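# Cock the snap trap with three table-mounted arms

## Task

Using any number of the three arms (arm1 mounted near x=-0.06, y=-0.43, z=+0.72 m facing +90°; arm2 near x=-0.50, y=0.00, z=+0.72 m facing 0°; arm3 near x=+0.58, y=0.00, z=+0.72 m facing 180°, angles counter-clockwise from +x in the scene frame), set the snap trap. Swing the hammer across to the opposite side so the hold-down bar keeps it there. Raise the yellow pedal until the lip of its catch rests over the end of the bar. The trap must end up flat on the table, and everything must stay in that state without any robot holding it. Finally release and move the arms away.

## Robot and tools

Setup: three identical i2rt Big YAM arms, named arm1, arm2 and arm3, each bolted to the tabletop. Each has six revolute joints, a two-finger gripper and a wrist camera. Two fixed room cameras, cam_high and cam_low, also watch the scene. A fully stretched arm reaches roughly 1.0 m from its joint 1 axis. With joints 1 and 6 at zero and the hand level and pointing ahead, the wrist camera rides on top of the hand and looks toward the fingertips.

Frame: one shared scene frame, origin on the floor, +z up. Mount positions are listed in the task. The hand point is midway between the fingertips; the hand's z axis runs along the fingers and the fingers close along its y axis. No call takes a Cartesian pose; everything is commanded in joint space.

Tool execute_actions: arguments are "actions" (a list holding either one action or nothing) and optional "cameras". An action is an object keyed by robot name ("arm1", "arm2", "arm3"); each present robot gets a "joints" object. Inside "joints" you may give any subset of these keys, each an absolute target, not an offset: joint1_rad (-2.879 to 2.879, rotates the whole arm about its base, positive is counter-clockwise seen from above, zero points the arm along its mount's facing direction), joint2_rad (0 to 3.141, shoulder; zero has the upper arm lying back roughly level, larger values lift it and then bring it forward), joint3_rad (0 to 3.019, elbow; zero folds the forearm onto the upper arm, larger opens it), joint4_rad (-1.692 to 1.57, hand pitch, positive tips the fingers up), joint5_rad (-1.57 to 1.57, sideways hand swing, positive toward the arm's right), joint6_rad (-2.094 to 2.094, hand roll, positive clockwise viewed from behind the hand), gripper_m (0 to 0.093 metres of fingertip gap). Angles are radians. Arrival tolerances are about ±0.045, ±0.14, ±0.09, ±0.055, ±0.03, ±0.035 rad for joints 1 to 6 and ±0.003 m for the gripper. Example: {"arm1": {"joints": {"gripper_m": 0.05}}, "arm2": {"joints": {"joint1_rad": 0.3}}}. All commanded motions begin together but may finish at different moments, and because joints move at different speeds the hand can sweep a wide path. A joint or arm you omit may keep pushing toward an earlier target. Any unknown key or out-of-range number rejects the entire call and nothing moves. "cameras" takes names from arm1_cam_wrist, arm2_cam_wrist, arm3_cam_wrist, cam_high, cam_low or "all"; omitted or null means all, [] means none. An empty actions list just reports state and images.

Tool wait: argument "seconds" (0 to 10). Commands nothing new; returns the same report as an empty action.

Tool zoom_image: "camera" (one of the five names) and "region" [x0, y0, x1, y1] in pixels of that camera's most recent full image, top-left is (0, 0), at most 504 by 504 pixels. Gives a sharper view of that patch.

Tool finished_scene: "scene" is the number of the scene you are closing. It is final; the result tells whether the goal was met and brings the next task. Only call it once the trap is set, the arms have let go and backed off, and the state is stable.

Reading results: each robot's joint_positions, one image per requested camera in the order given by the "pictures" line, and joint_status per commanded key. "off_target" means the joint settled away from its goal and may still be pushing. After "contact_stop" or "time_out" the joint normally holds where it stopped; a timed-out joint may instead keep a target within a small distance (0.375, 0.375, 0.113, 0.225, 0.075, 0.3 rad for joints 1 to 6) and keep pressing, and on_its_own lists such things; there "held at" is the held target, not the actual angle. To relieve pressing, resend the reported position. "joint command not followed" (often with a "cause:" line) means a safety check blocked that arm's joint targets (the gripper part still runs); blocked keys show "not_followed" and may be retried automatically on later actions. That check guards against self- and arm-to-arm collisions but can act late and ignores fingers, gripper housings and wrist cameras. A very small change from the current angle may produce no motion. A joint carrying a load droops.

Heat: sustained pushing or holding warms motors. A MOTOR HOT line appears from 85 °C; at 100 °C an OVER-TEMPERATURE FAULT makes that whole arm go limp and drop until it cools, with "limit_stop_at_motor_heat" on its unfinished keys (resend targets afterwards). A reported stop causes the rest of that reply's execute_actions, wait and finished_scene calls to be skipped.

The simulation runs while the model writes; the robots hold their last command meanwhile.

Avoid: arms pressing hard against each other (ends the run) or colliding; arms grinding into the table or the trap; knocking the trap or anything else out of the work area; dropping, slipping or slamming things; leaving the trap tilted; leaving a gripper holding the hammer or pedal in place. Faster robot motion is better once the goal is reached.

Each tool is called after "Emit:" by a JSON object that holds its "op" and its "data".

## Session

Emit:
{"op": "execute_actions", "data": {"actions": []}}

Scene clock: 0.00 s.
Motor temperatures (°C, as the motors report them): arm1=[29 27 27 28 29 28] | arm2=[30 30 36 27 28 27] | arm3=[27 26 31 28 26 28]
arm1.joint_positions: joint1_rad=+0.008 joint2_rad=+0.429 joint3_rad=+1.477 joint4_rad=-1.542 joint5_rad=-0.011 joint6_rad=+0.004 gripper_m=+0.094
arm1.joint_status: not commanded
arm1.hand: x=-0.0585 y=-0.3153 z=+1.3636 quat_wxyz=(-0.358, +0.605, -0.610, -0.366) (m; scene frame)
arm2.joint_positions: joint1_rad=+0.012 joint2_rad=+0.426 joint3_rad=+1.479 joint4_rad=-1.548 joint5_rad=+0.013 joint6_rad=-0.015 gripper_m=+0.095
arm2.joint_status: not commanded
arm2.hand: x=-0.3895 y=-0.0094 z=+1.2918 quat_wxyz=(-0.512, -0.006, -0.859, +0.010) (m; scene frame)
arm3.joint_positions: joint1_rad=-0.005 joint2_rad=+0.449 joint3_rad=+1.476 joint4_rad=-1.547 joint5_rad=-0.006 joint6_rad=-0.002 gripper_m=+0.095
arm3.joint_status: not commanded
arm3.hand: x=+0.4561 y=-0.0048 z=+1.3201 quat_wxyz=(-0.011, -0.866, -0.018, +0.500) (m; scene frame)
pictures: arm1_cam_wrist, arm2_cam_wrist, arm3_cam_wrist, cam_high, cam_low
Images, in order (width x height): arm1_cam_wrist 616x616, arm2_cam_wrist 616x616, arm3_cam_wrist 616x616, cam_high 896x504, cam_low 896x504.

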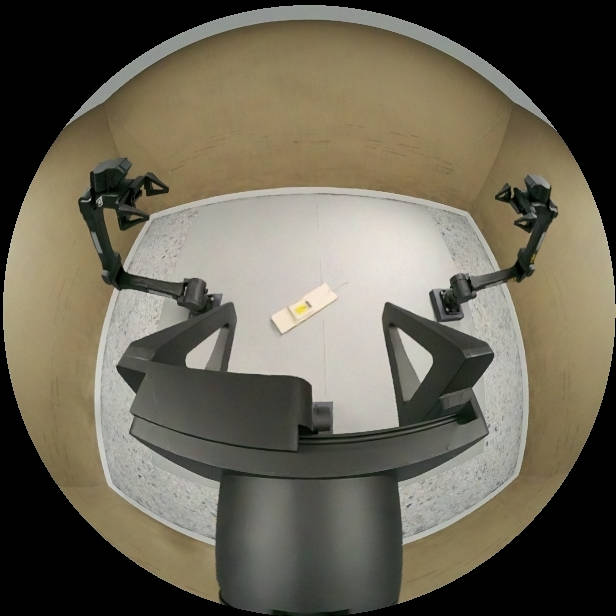

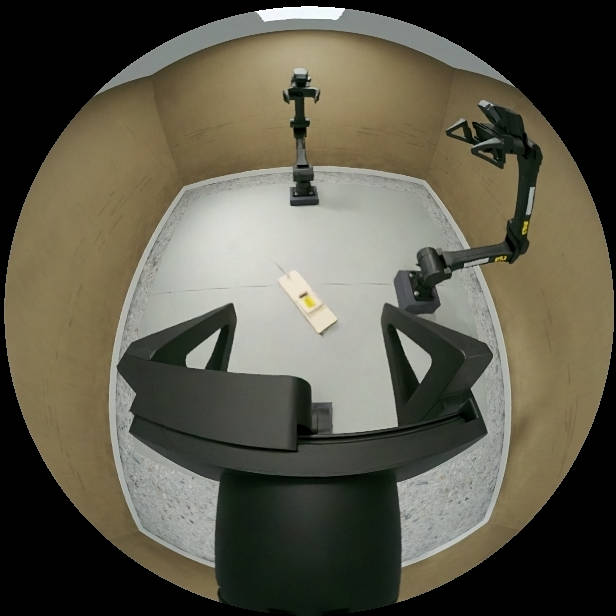

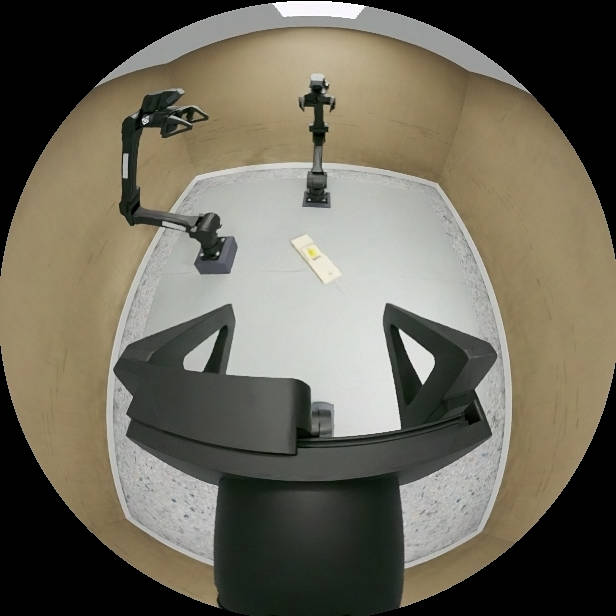

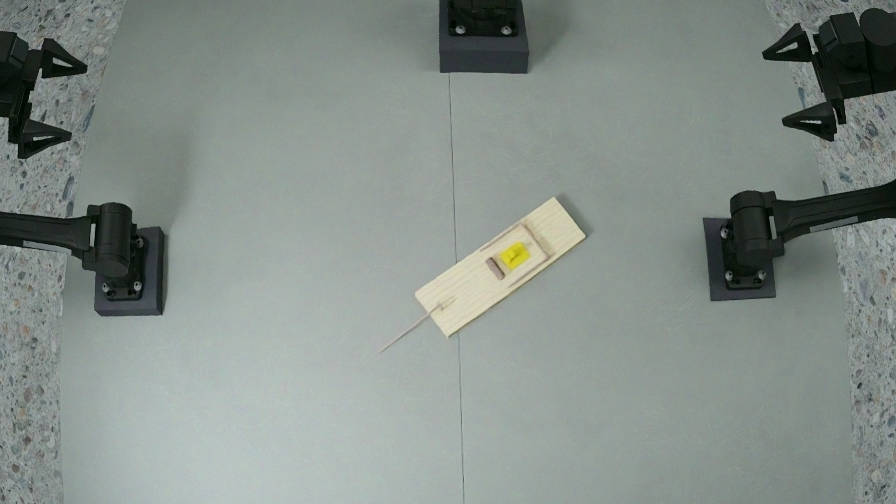

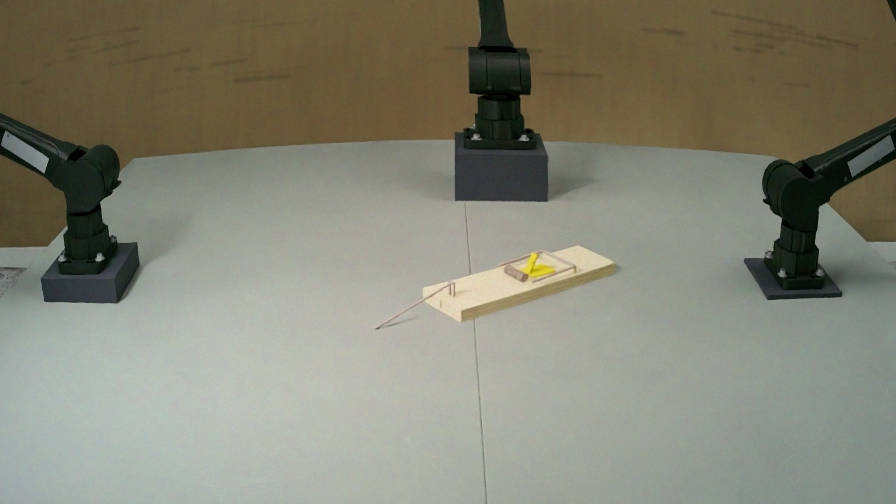

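Emit:
{"op": "execute_actions", "data": {"actions": []}}

Scene clock: 15.67 s.
Motor temperatures (°C, as the motors report them): arm1=[29 27 29 28 29 28] | arm2=[30 30 38 27 28 27] | arm3=[27 27 32 28 26 28]
arm1.joint_positions: joint1_rad=+0.008 joint2_rad=+0.429 joint3_rad=+1.477 joint4_rad=-1.542 joint5_rad=-0.011 joint6_rad=+0.004 gripper_m=+0.094
arm1.joint_status: not commanded
arm1.hand: x=-0.0585 y=-0.3153 z=+1.3636 quat_wxyz=(-0.358, +0.605, -0.610, -0.366) (m; scene frame)
arm2.joint_positions: joint1_rad=+0.012 joint2_rad=+0.426 joint3_rad=+1.479 joint4_rad=-1.548 joint5_rad=+0.013 joint6_rad=-0.015 gripper_m=+0.095
arm2.joint_status: not commanded
arm2.hand: x=-0.3895 y=-0.0094 z=+1.2918 quat_wxyz=(-0.512, -0.006, -0.859, +0.010) (m; scene frame)
arm3.joint_positions: joint1_rad=-0.005 joint2_rad=+0.449 joint3_rad=+1.476 joint4_rad=-1.547 joint5_rad=-0.006 joint6_rad=-0.002 gripper_m=+0.095
arm3.joint_status: not commanded
arm3.hand: x=+0.4561 y=-0.0048 z=+1.3201 quat_wxyz=(-0.011, -0.866, -0.018, +0.500) (m; scene frame)
pictures: arm1_cam_wrist, arm2_cam_wrist, arm3_cam_wrist, cam_high, cam_low
Images, in order (width x height): arm1_cam_wrist 616x616, arm2_cam_wrist 616x616, arm3_cam_wrist 616x616, cam_high 896x504, cam_low 896x504.

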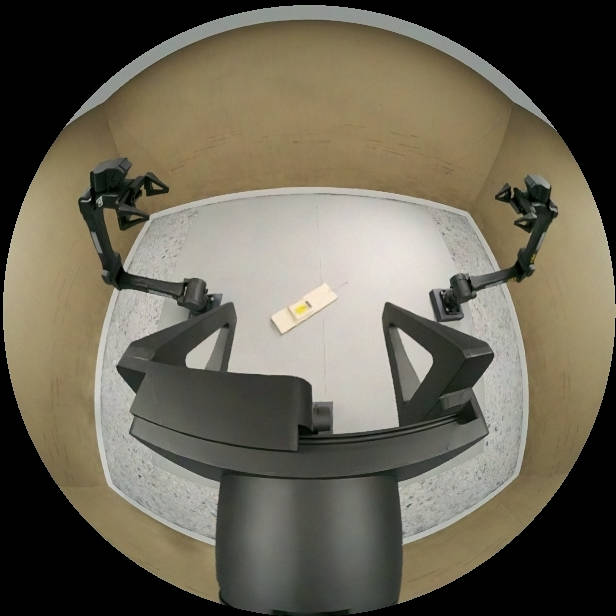

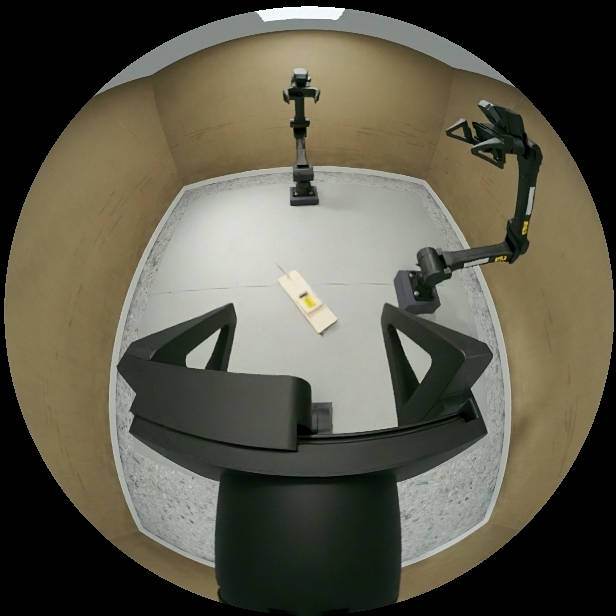

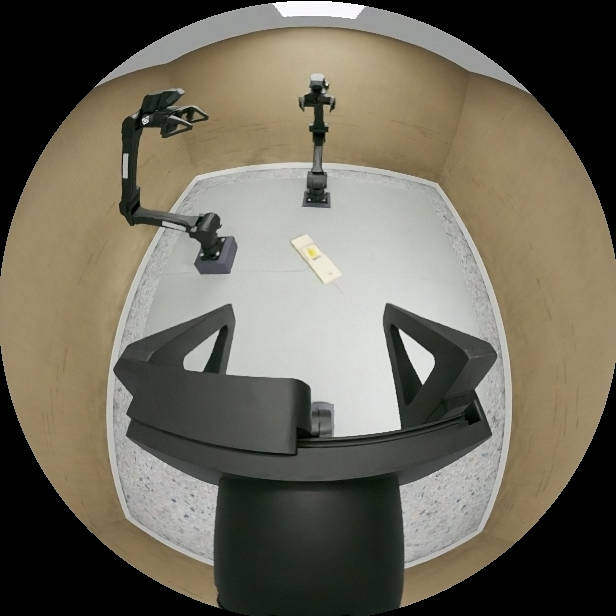

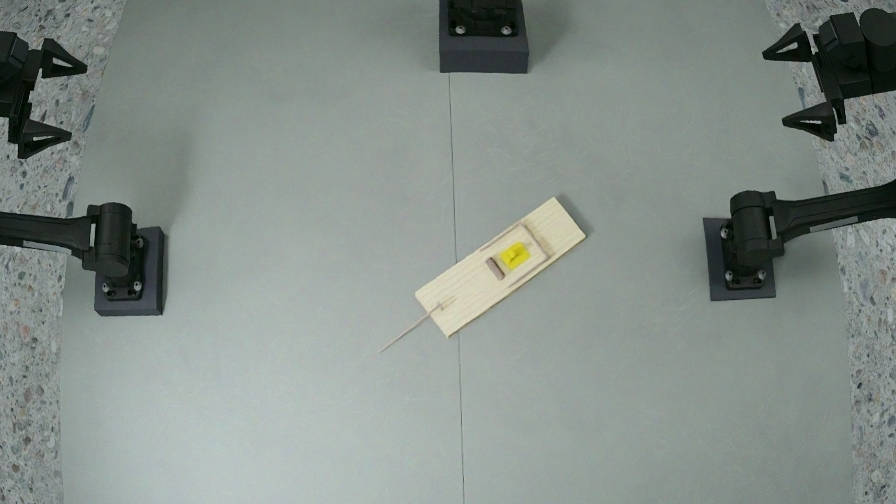

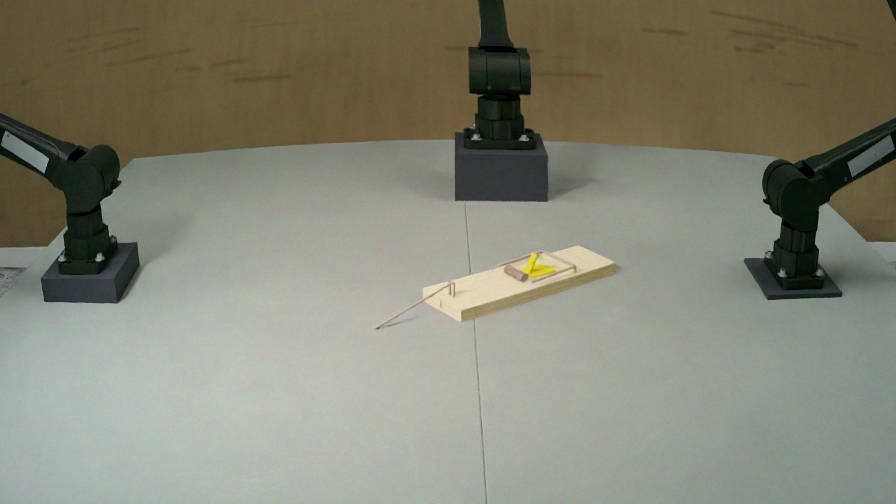

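Emit:
{"op": "zoom_image", "data": {"camera": "cam_high", "region": [360, 180, 620, 370]}}

Emit:
{"op": "zoom_image", "data": {"camera": "cam_low", "region": [360, 230, 630, 340]}}

Region (360, 180, 620, 370) of cam_high's 896x504 image, scaled by 1.938, with more detail than that image has; it fills the top 368 rows of this view, and the rest is white.

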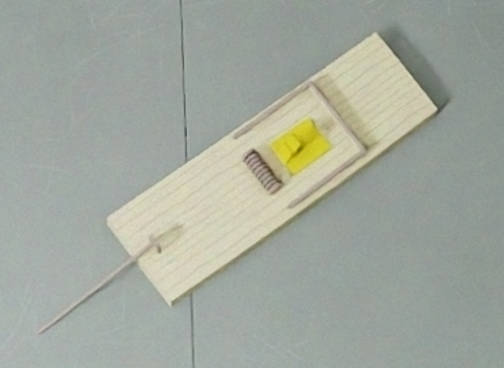

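Region (360, 230, 630, 340) of cam_low's 896x504 image, scaled by 1.867, with more detail than that image has; it fills the top 205 rows of this view, and the rest is white.

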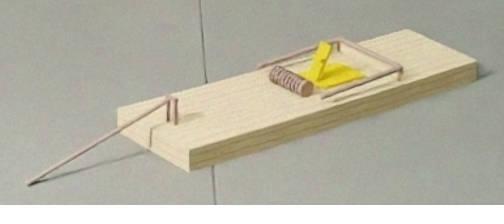

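Emit:
{"op": "zoom_image", "data": {"camera": "cam_high", "region": [740, 0, 896, 150]}}

Emit:
{"op": "zoom_image", "data": {"camera": "cam_low", "region": [480, 235, 630, 300]}}

Region (740, 0, 896, 150) of cam_high's 896x504 image, scaled by 3.231, with more detail than that image has; it fills the top 485 rows of this view, and the rest is white.

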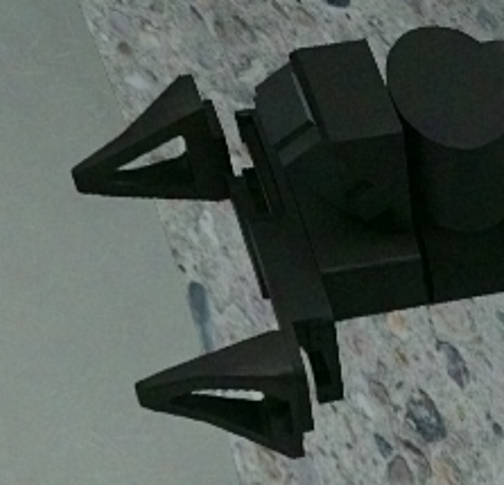

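Region (480, 235, 630, 300) of cam_low's 896x504 image, scaled by 3.360, with more detail than that image has; it fills the top 218 rows of this view, and the rest is white.

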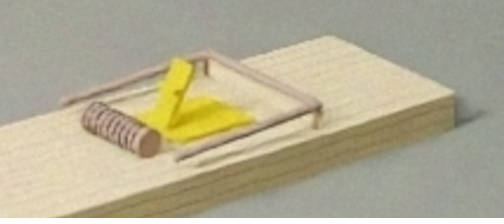

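Emit:
{"op": "execute_actions", "data": {"actions": [{"arm1":{"joints":{"joint1_rad":0.558,"joint2_rad":1.72,"joint3_rad":0.727,"joint4_rad":-0.516,"joint5_rad":0.79,"joint6_rad":1.475}},"arm2":{"joints":{"joint1_rad":0.62,"joint2_rad":1.25,"joint3_rad":0.62,"joint4_rad":0.108,"joint5_rad":1.023,"joint6_rad":-0.78,"gripper_m":0.034}},"arm3":{"joints":{"joint1_rad":0.008,"joint2_rad":1.36,"joint3_rad":0.62,"joint4_rad":0.295,"joint5_rad":0.53,"joint6_rad":1.475,"gripper_m":0.018}}}]}}

Scene clock: 137.80 s.
Motor temperatures (°C, as the motors report them): arm1=[29 27 31 28 29 28] | arm2=[30 30 39 27 28 27] | arm3=[27 27 34 28 26 28]
arm1.joint_positions: joint1_rad=+0.558 joint2_rad=+1.710 joint3_rad=+0.726 joint4_rad=-0.527 joint5_rad=+0.788 joint6_rad=+1.467 gripper_m=+0.094
arm1.joint_status: all done
arm1.hand: x=-0.1434 y=-0.0547 z=+0.7817 quat_wxyz=(-0.367, +0.283, -0.880, -0.109) (m; scene frame)
arm2.joint_positions: joint1_rad=+0.616 joint2_rad=+1.232 joint3_rad=+0.620 joint4_rad=+0.093 joint5_rad=+1.019 joint6_rad=-0.765 gripper_m=+0.034
arm2.joint_status: all done
arm2.hand: x=-0.0732 y=+0.1065 z=+0.9378 quat_wxyz=(-0.400, +0.281, -0.744, +0.456) (m; scene frame)
arm3.joint_positions: joint1_rad=-0.004 joint2_rad=+1.349 joint3_rad=+0.612 joint4_rad=+0.274 joint5_rad=+0.525 joint6_rad=+1.466 gripper_m=+0.018
arm3.joint_status: all done
arm3.hand: x=+0.0893 y=+0.0689 z=+0.9161 quat_wxyz=(-0.184, -0.532, +0.642, +0.521) (m; scene frame)
pictures: arm1_cam_wrist, arm2_cam_wrist, arm3_cam_wrist, cam_high, cam_low
Images, in order (width x height): arm1_cam_wrist 616x616, arm2_cam_wrist 616x616, arm3_cam_wrist 616x616, cam_high 896x504, cam_low 896x504.

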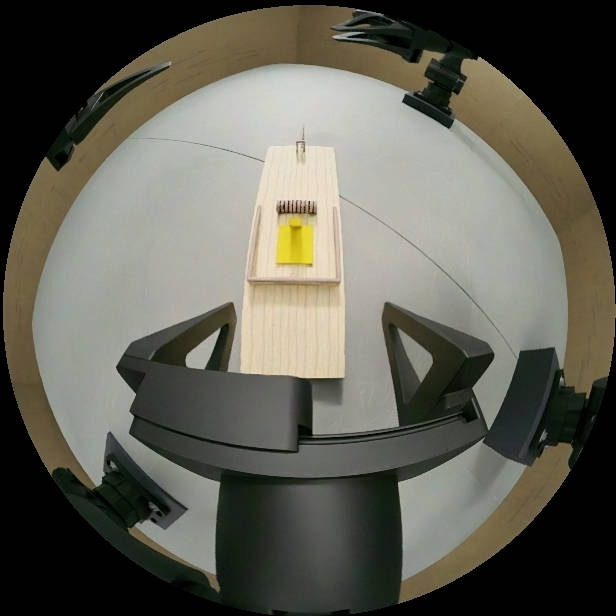

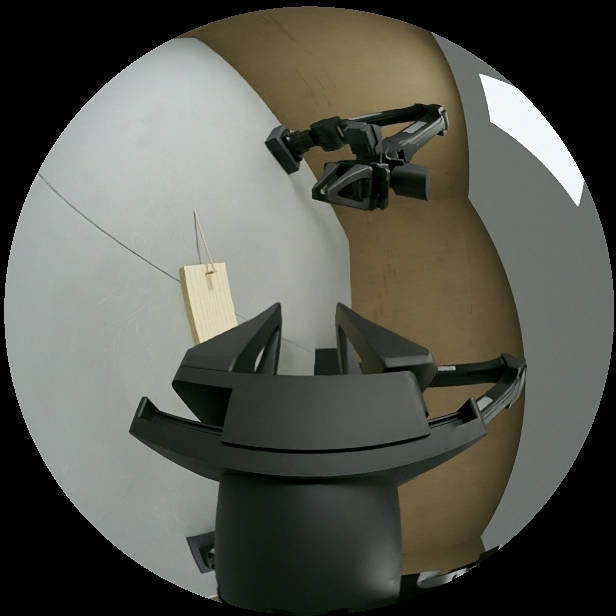

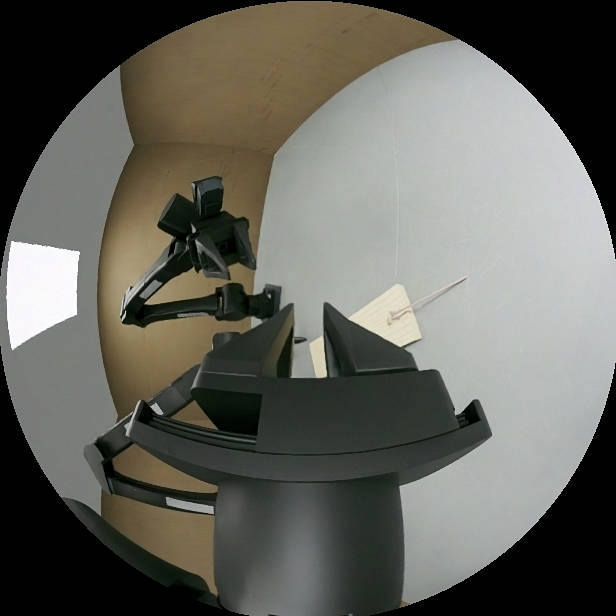

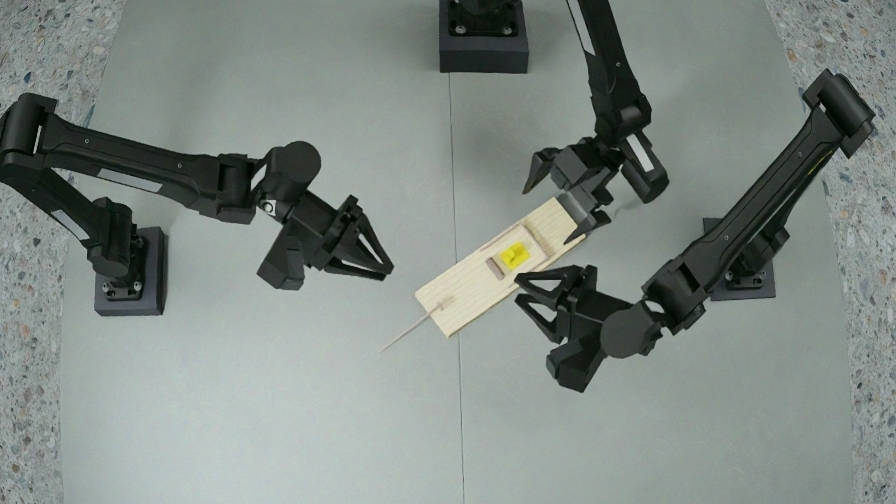

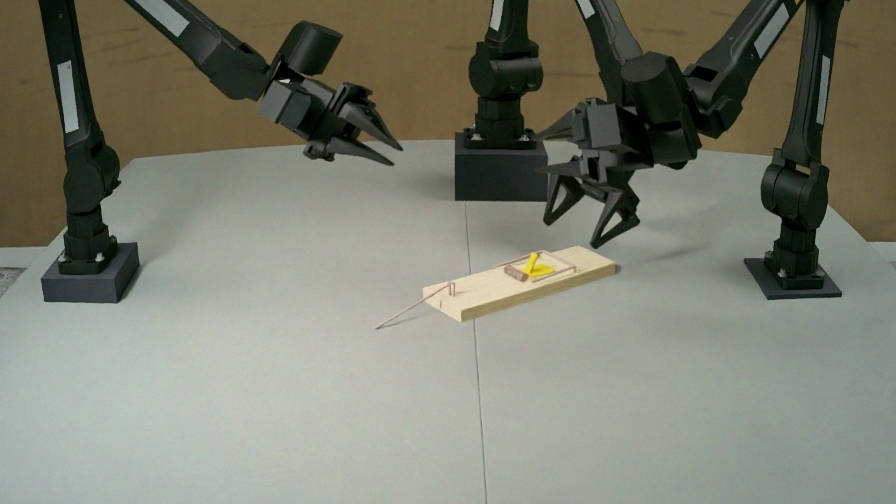

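Emit:
{"op": "execute_actions", "data": {"actions": [{"arm1":{"joints":{"joint1_rad":0.539,"joint2_rad":1.797,"joint3_rad":0.770,"joint4_rad":-0.450}},"arm2":{"joints":{"joint1_rad":0.489,"joint2_rad":1.449,"joint3_rad":0.378,"joint4_rad":0.187}},"arm3":{"joints":{"joint2_rad":1.711,"joint3_rad":0.65,"joint4_rad":0.367,"joint6_rad":2.09}}}]}}

Scene clock: 174.20 s.
Motor temperatures (°C, as the motors report them): arm1=[29 28 30 28 30 28] | arm2=[30 30 39 27 28 27] | arm3=[27 27 35 29 27 28]
arm1.joint_positions: joint1_rad=+0.549 joint2_rad=+1.785 joint3_rad=+0.745 joint4_rad=-0.461 joint5_rad=+0.789 joint6_rad=+1.467 gripper_m=+0.094
arm1.joint_status: all done
arm1.hand: x=-0.1459 y=-0.0443 z=+0.7608 quat_wxyz=(-0.366, +0.277, -0.881, -0.113) (m; scene frame)
arm2.joint_positions: joint1_rad=+0.490 joint2_rad=+1.453 joint3_rad=+0.360 joint4_rad=+0.178 joint5_rad=+1.020 joint6_rad=-0.767 gripper_m=+0.034
arm2.joint_status: all done
arm2.hand: x=-0.1477 y=+0.0110 z=+0.7733 quat_wxyz=(-0.209, +0.347, -0.768, +0.496) (m; scene frame)
arm3.joint_positions: joint1_rad=-0.004 joint2_rad=+1.718 joint3_rad=+0.624 joint4_rad=+0.352 joint5_rad=+0.526 joint6_rad=+2.082 gripper_m=+0.018
arm3.joint_status: all done
arm3.hand: x=+0.0932 y=+0.0691 z=+0.7627 quat_wxyz=(-0.221, -0.372, +0.810, +0.397) (m; scene frame)
pictures: arm1_cam_wrist, arm2_cam_wrist, arm3_cam_wrist, cam_high, cam_low
Images, in order (width x height): arm1_cam_wrist 616x616, arm2_cam_wrist 616x616, arm3_cam_wrist 616x616, cam_high 896x504, cam_low 896x504.

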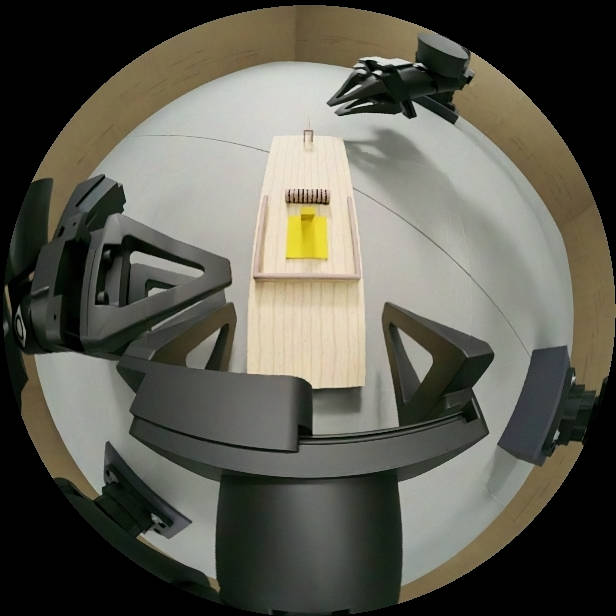

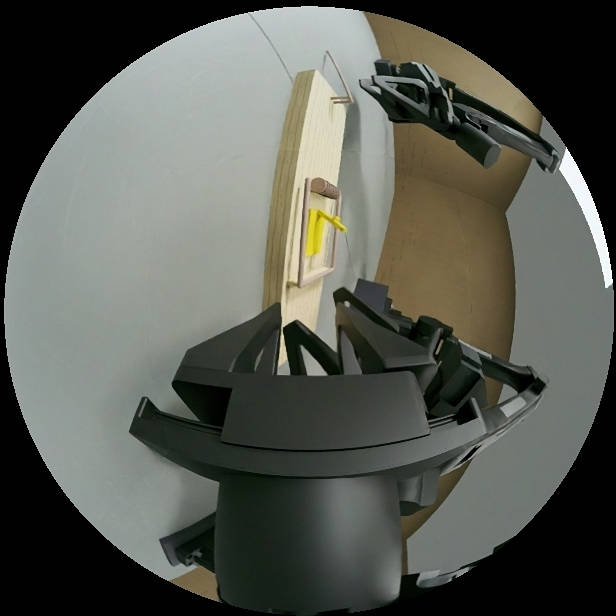

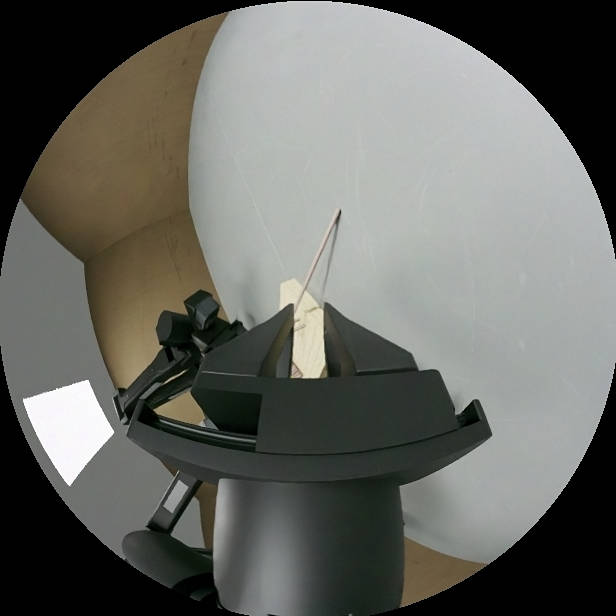

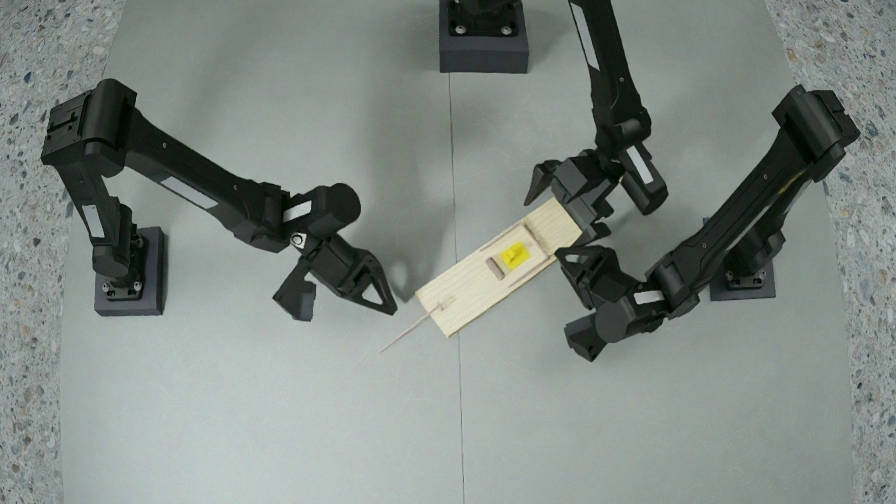

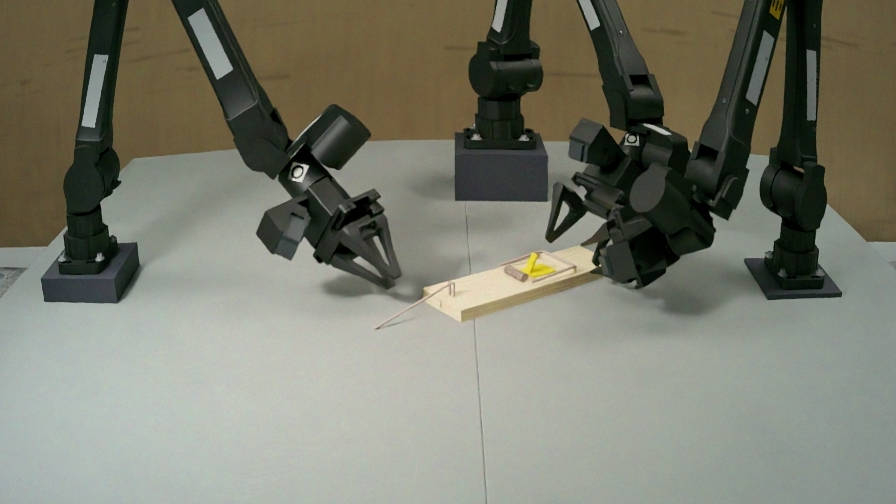

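Emit:
{"op": "zoom_image", "data": {"camera": "arm1_cam_wrist", "region": [150, 180, 420, 400]}}

Emit:
{"op": "zoom_image", "data": {"camera": "arm2_cam_wrist", "region": [220, 170, 400, 380]}}

Emit:
{"op": "zoom_image", "data": {"camera": "cam_high", "region": [470, 170, 650, 330]}}

Region (150, 180, 420, 400) of arm1_cam_wrist's 616x616 image, scaled by 1.867, with more detail than that image has; it fills the top 411 rows of this view, and the rest is white.

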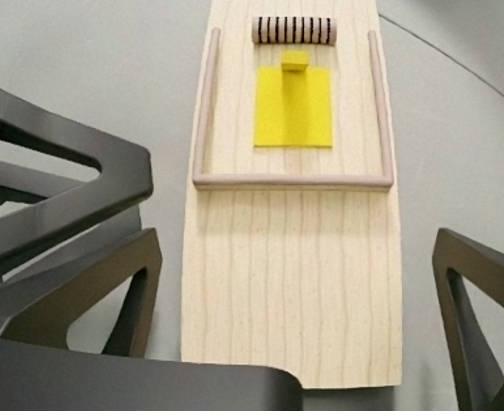

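Region (220, 170, 400, 380) of arm2_cam_wrist's 616x616 image, scaled by 2.400, with more detail than that image has; it fills the left 432 columns of this view, and the rest is white.

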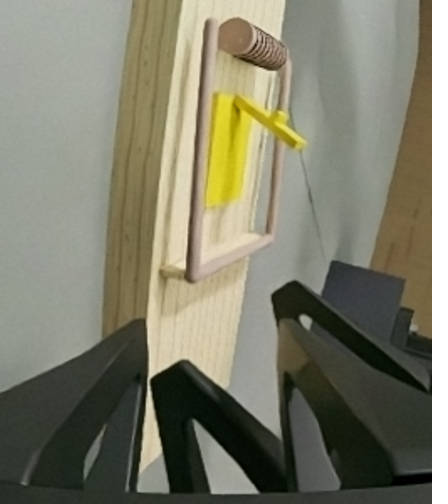

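Region (470, 170, 650, 330) of cam_high's 896x504 image, scaled by 2.800, with more detail than that image has.

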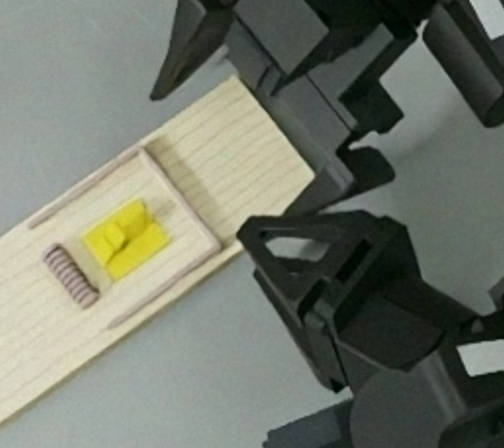

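Emit:
{"op": "zoom_image", "data": {"camera": "cam_high", "region": [340, 250, 480, 370]}}

Emit:
{"op": "zoom_image", "data": {"camera": "cam_low", "region": [340, 240, 480, 340]}}

Region (340, 250, 480, 370) of cam_high's 896x504 image, scaled by 3.600, with more detail than that image has; it fills the top 432 rows of this view, and the rest is white.

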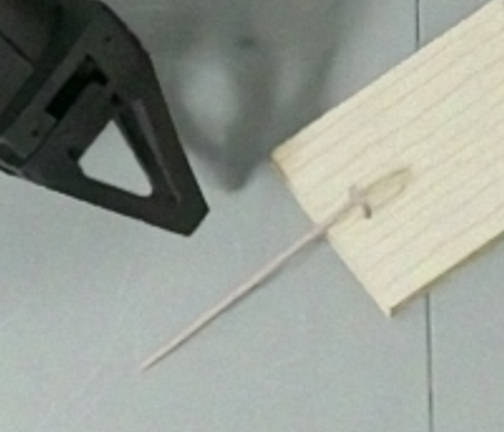

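Region (340, 240, 480, 340) of cam_low's 896x504 image, scaled by 3.600, with more detail than that image has; it fills the top 360 rows of this view, and the rest is white.

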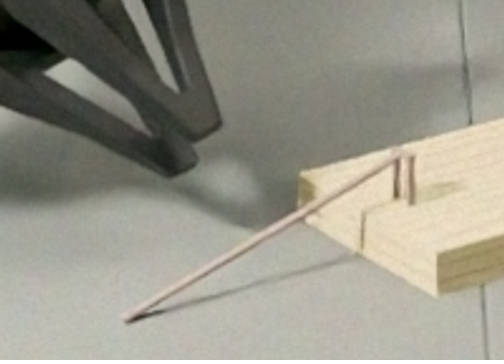

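Emit:
{"op": "execute_actions", "data": {"actions": [{"arm1":{"joints":{"joint2_rad":1.874,"joint4_rad":-0.373}},"arm2":{"joints":{"joint2_rad":1.530,"joint3_rad":0.4525,"joint4_rad":0.205}},"arm3":{"joints":{"joint1_rad":-0.033,"joint2_rad":1.804,"joint3_rad":0.731}}}]}}

Scene clock: 255.80 s.
Motor temperatures (°C, as the motors report them): arm1=[29 28 31 28 30 28] | arm2=[30 30 38 27 28 27] | arm3=[27 28 35 28 27 28]
arm1.joint_positions: joint1_rad=+0.549 joint2_rad=+1.857 joint3_rad=+0.747 joint4_rad=-0.383 joint5_rad=+0.796 joint6_rad=+1.471 gripper_m=+0.094
arm1.joint_status: all done
arm1.hand: x=-0.1466 y=-0.0410 z=+0.7377 quat_wxyz=(-0.368, +0.272, -0.881, -0.118) (m; scene frame)
arm2.joint_positions: joint1_rad=+0.490 joint2_rad=+1.509 joint3_rad=+0.436 joint4_rad=+0.194 joint5_rad=+1.020 joint6_rad=-0.767 gripper_m=+0.034
arm2.joint_status: all done
arm2.hand: x=-0.1183 y=+0.0256 z=+0.7789 quat_wxyz=(-0.224, +0.337, -0.768, +0.496) (m; scene frame)
arm3.joint_positions: joint1_rad=-0.019 joint2_rad=+1.792 joint3_rad=+0.712 joint4_rad=+0.352 joint5_rad=+0.526 joint6_rad=+2.083 gripper_m=+0.018
arm3.joint_status: all done
arm3.hand: x=+0.0610 y=+0.0758 z=+0.7572 quat_wxyz=(-0.223, -0.363, +0.811, +0.401) (m; scene frame)
pictures: arm1_cam_wrist, arm2_cam_wrist, arm3_cam_wrist, cam_high, cam_low
Images, in order (width x height): arm1_cam_wrist 616x616, arm2_cam_wrist 616x616, arm3_cam_wrist 616x616, cam_high 896x504, cam_low 896x504.

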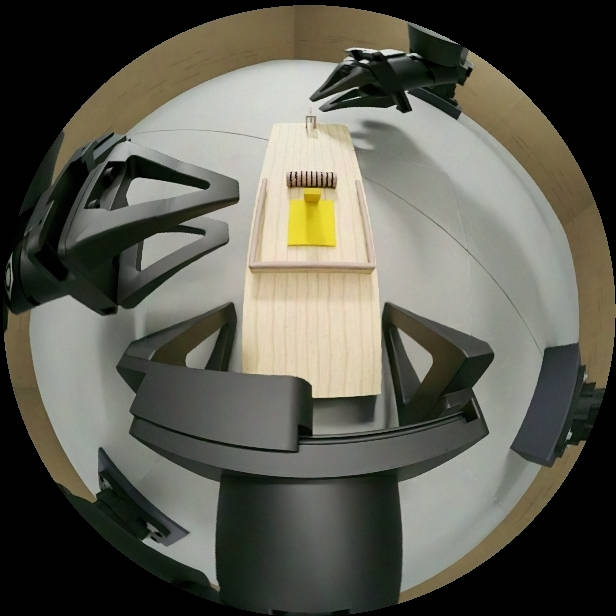

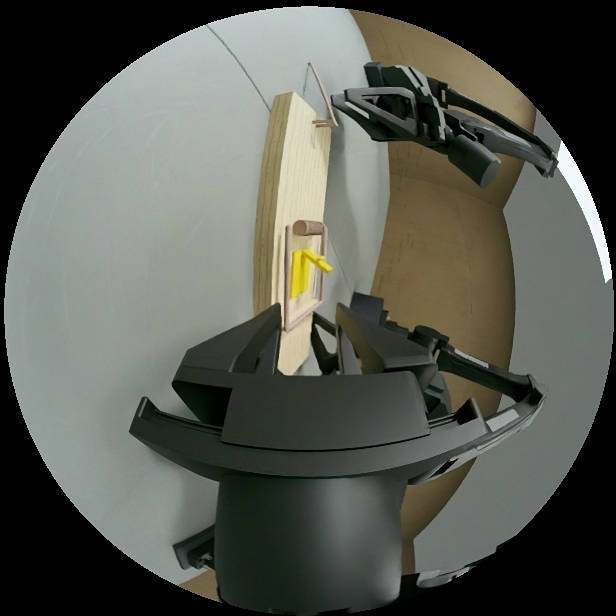

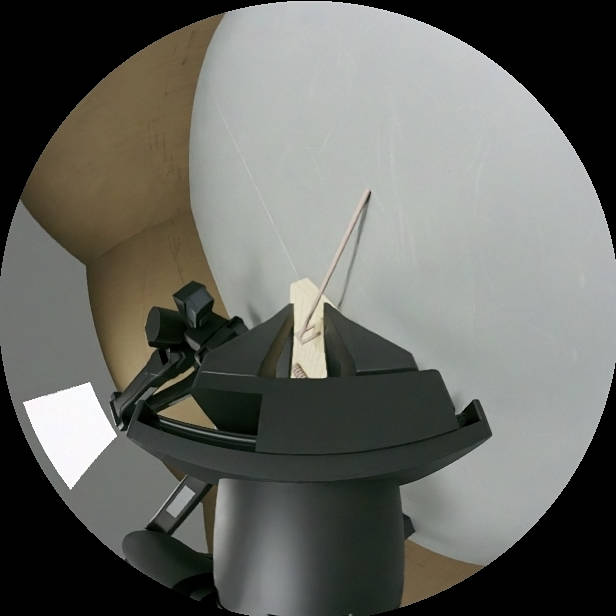

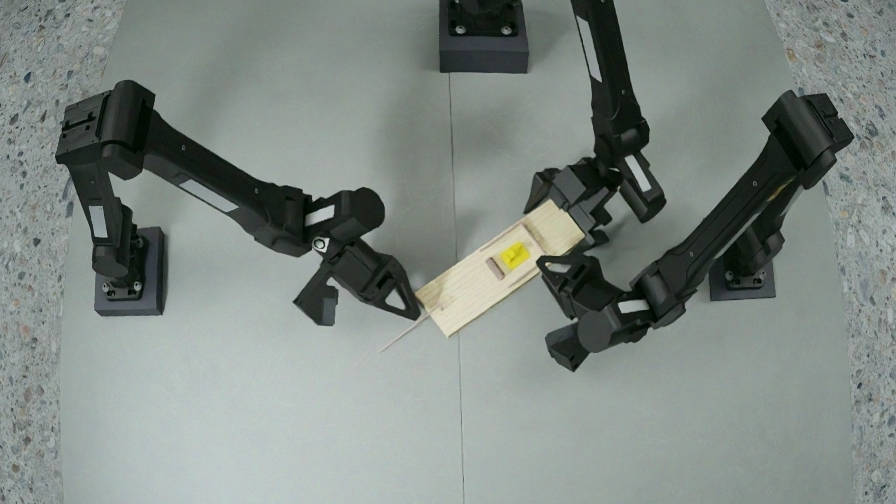

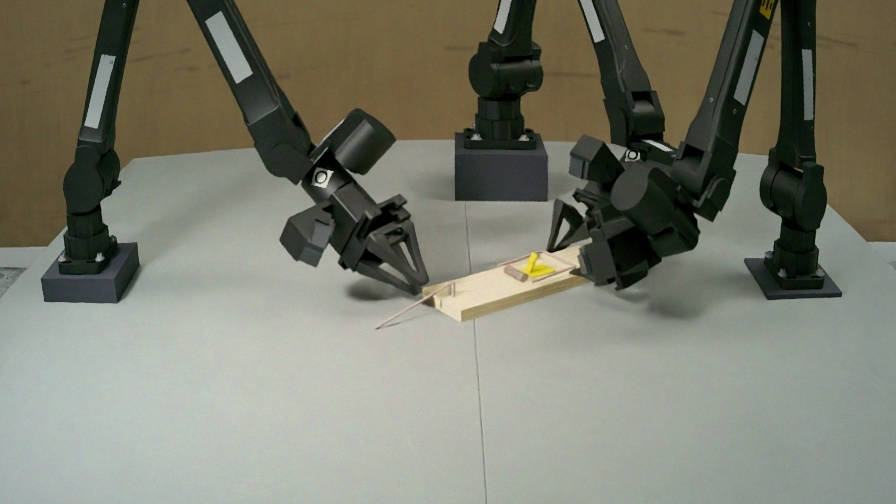

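Emit:
{"op": "zoom_image", "data": {"camera": "arm1_cam_wrist", "region": [170, 150, 430, 400]}}

Emit:
{"op": "zoom_image", "data": {"camera": "arm2_cam_wrist", "region": [230, 210, 370, 380]}}

Emit:
{"op": "zoom_image", "data": {"camera": "cam_high", "region": [360, 260, 480, 365]}}

Emit:
{"op": "zoom_image", "data": {"camera": "cam_low", "region": [360, 250, 480, 340]}}

Region (170, 150, 430, 400) of arm1_cam_wrist's 616x616 image, scaled by 1.938, with more detail than that image has; it fills the top 485 rows of this view, and the rest is white.

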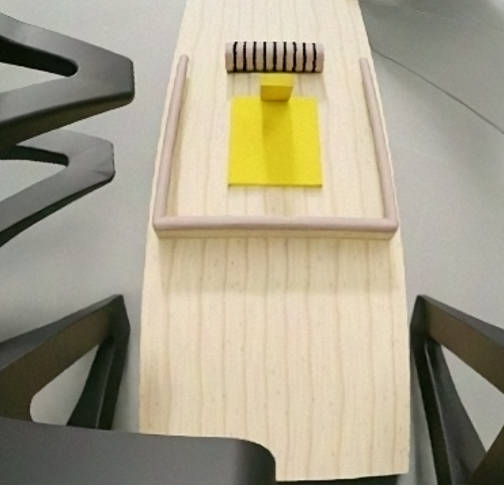

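Region (230, 210, 370, 380) of arm2_cam_wrist's 616x616 image, scaled by 2.965, with more detail than that image has; it fills the left 415 columns of this view, and the rest is white.

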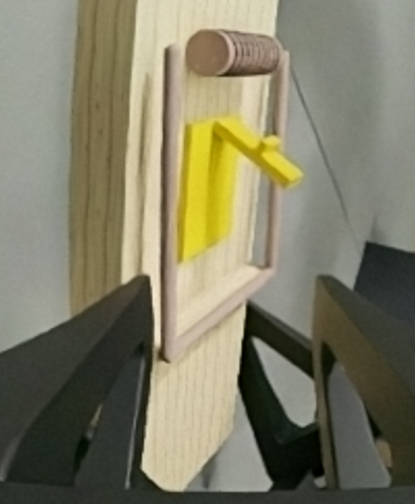

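Region (360, 260, 480, 365) of cam_high's 896x504 image, scaled by 4.200, with more detail than that image has; it fills the top 441 rows of this view, and the rest is white.

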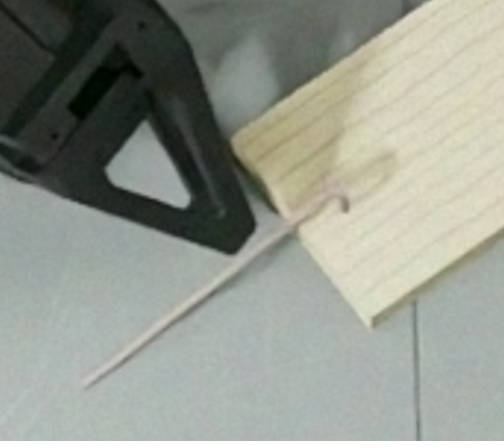

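Region (360, 250, 480, 340) of cam_low's 896x504 image, scaled by 4.200, with more detail than that image has; it fills the top 378 rows of this view, and the rest is white.

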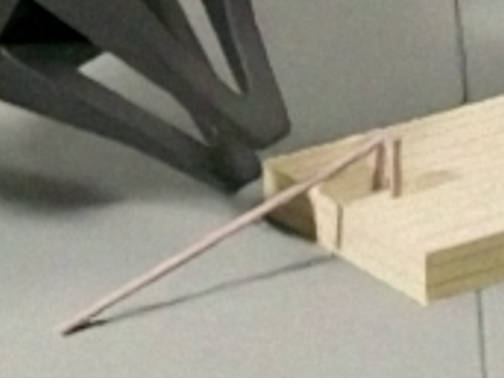

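Emit:
{"op": "zoom_image", "data": {"camera": "arm3_cam_wrist", "region": [250, 230, 390, 380]}}

Region (250, 230, 390, 380) of arm3_cam_wrist's 616x616 image, scaled by 3.360, with more detail than that image has; it fills the left 470 columns of this view, and the rest is white.

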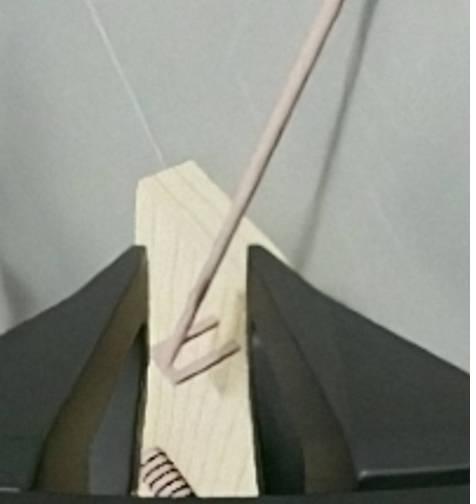

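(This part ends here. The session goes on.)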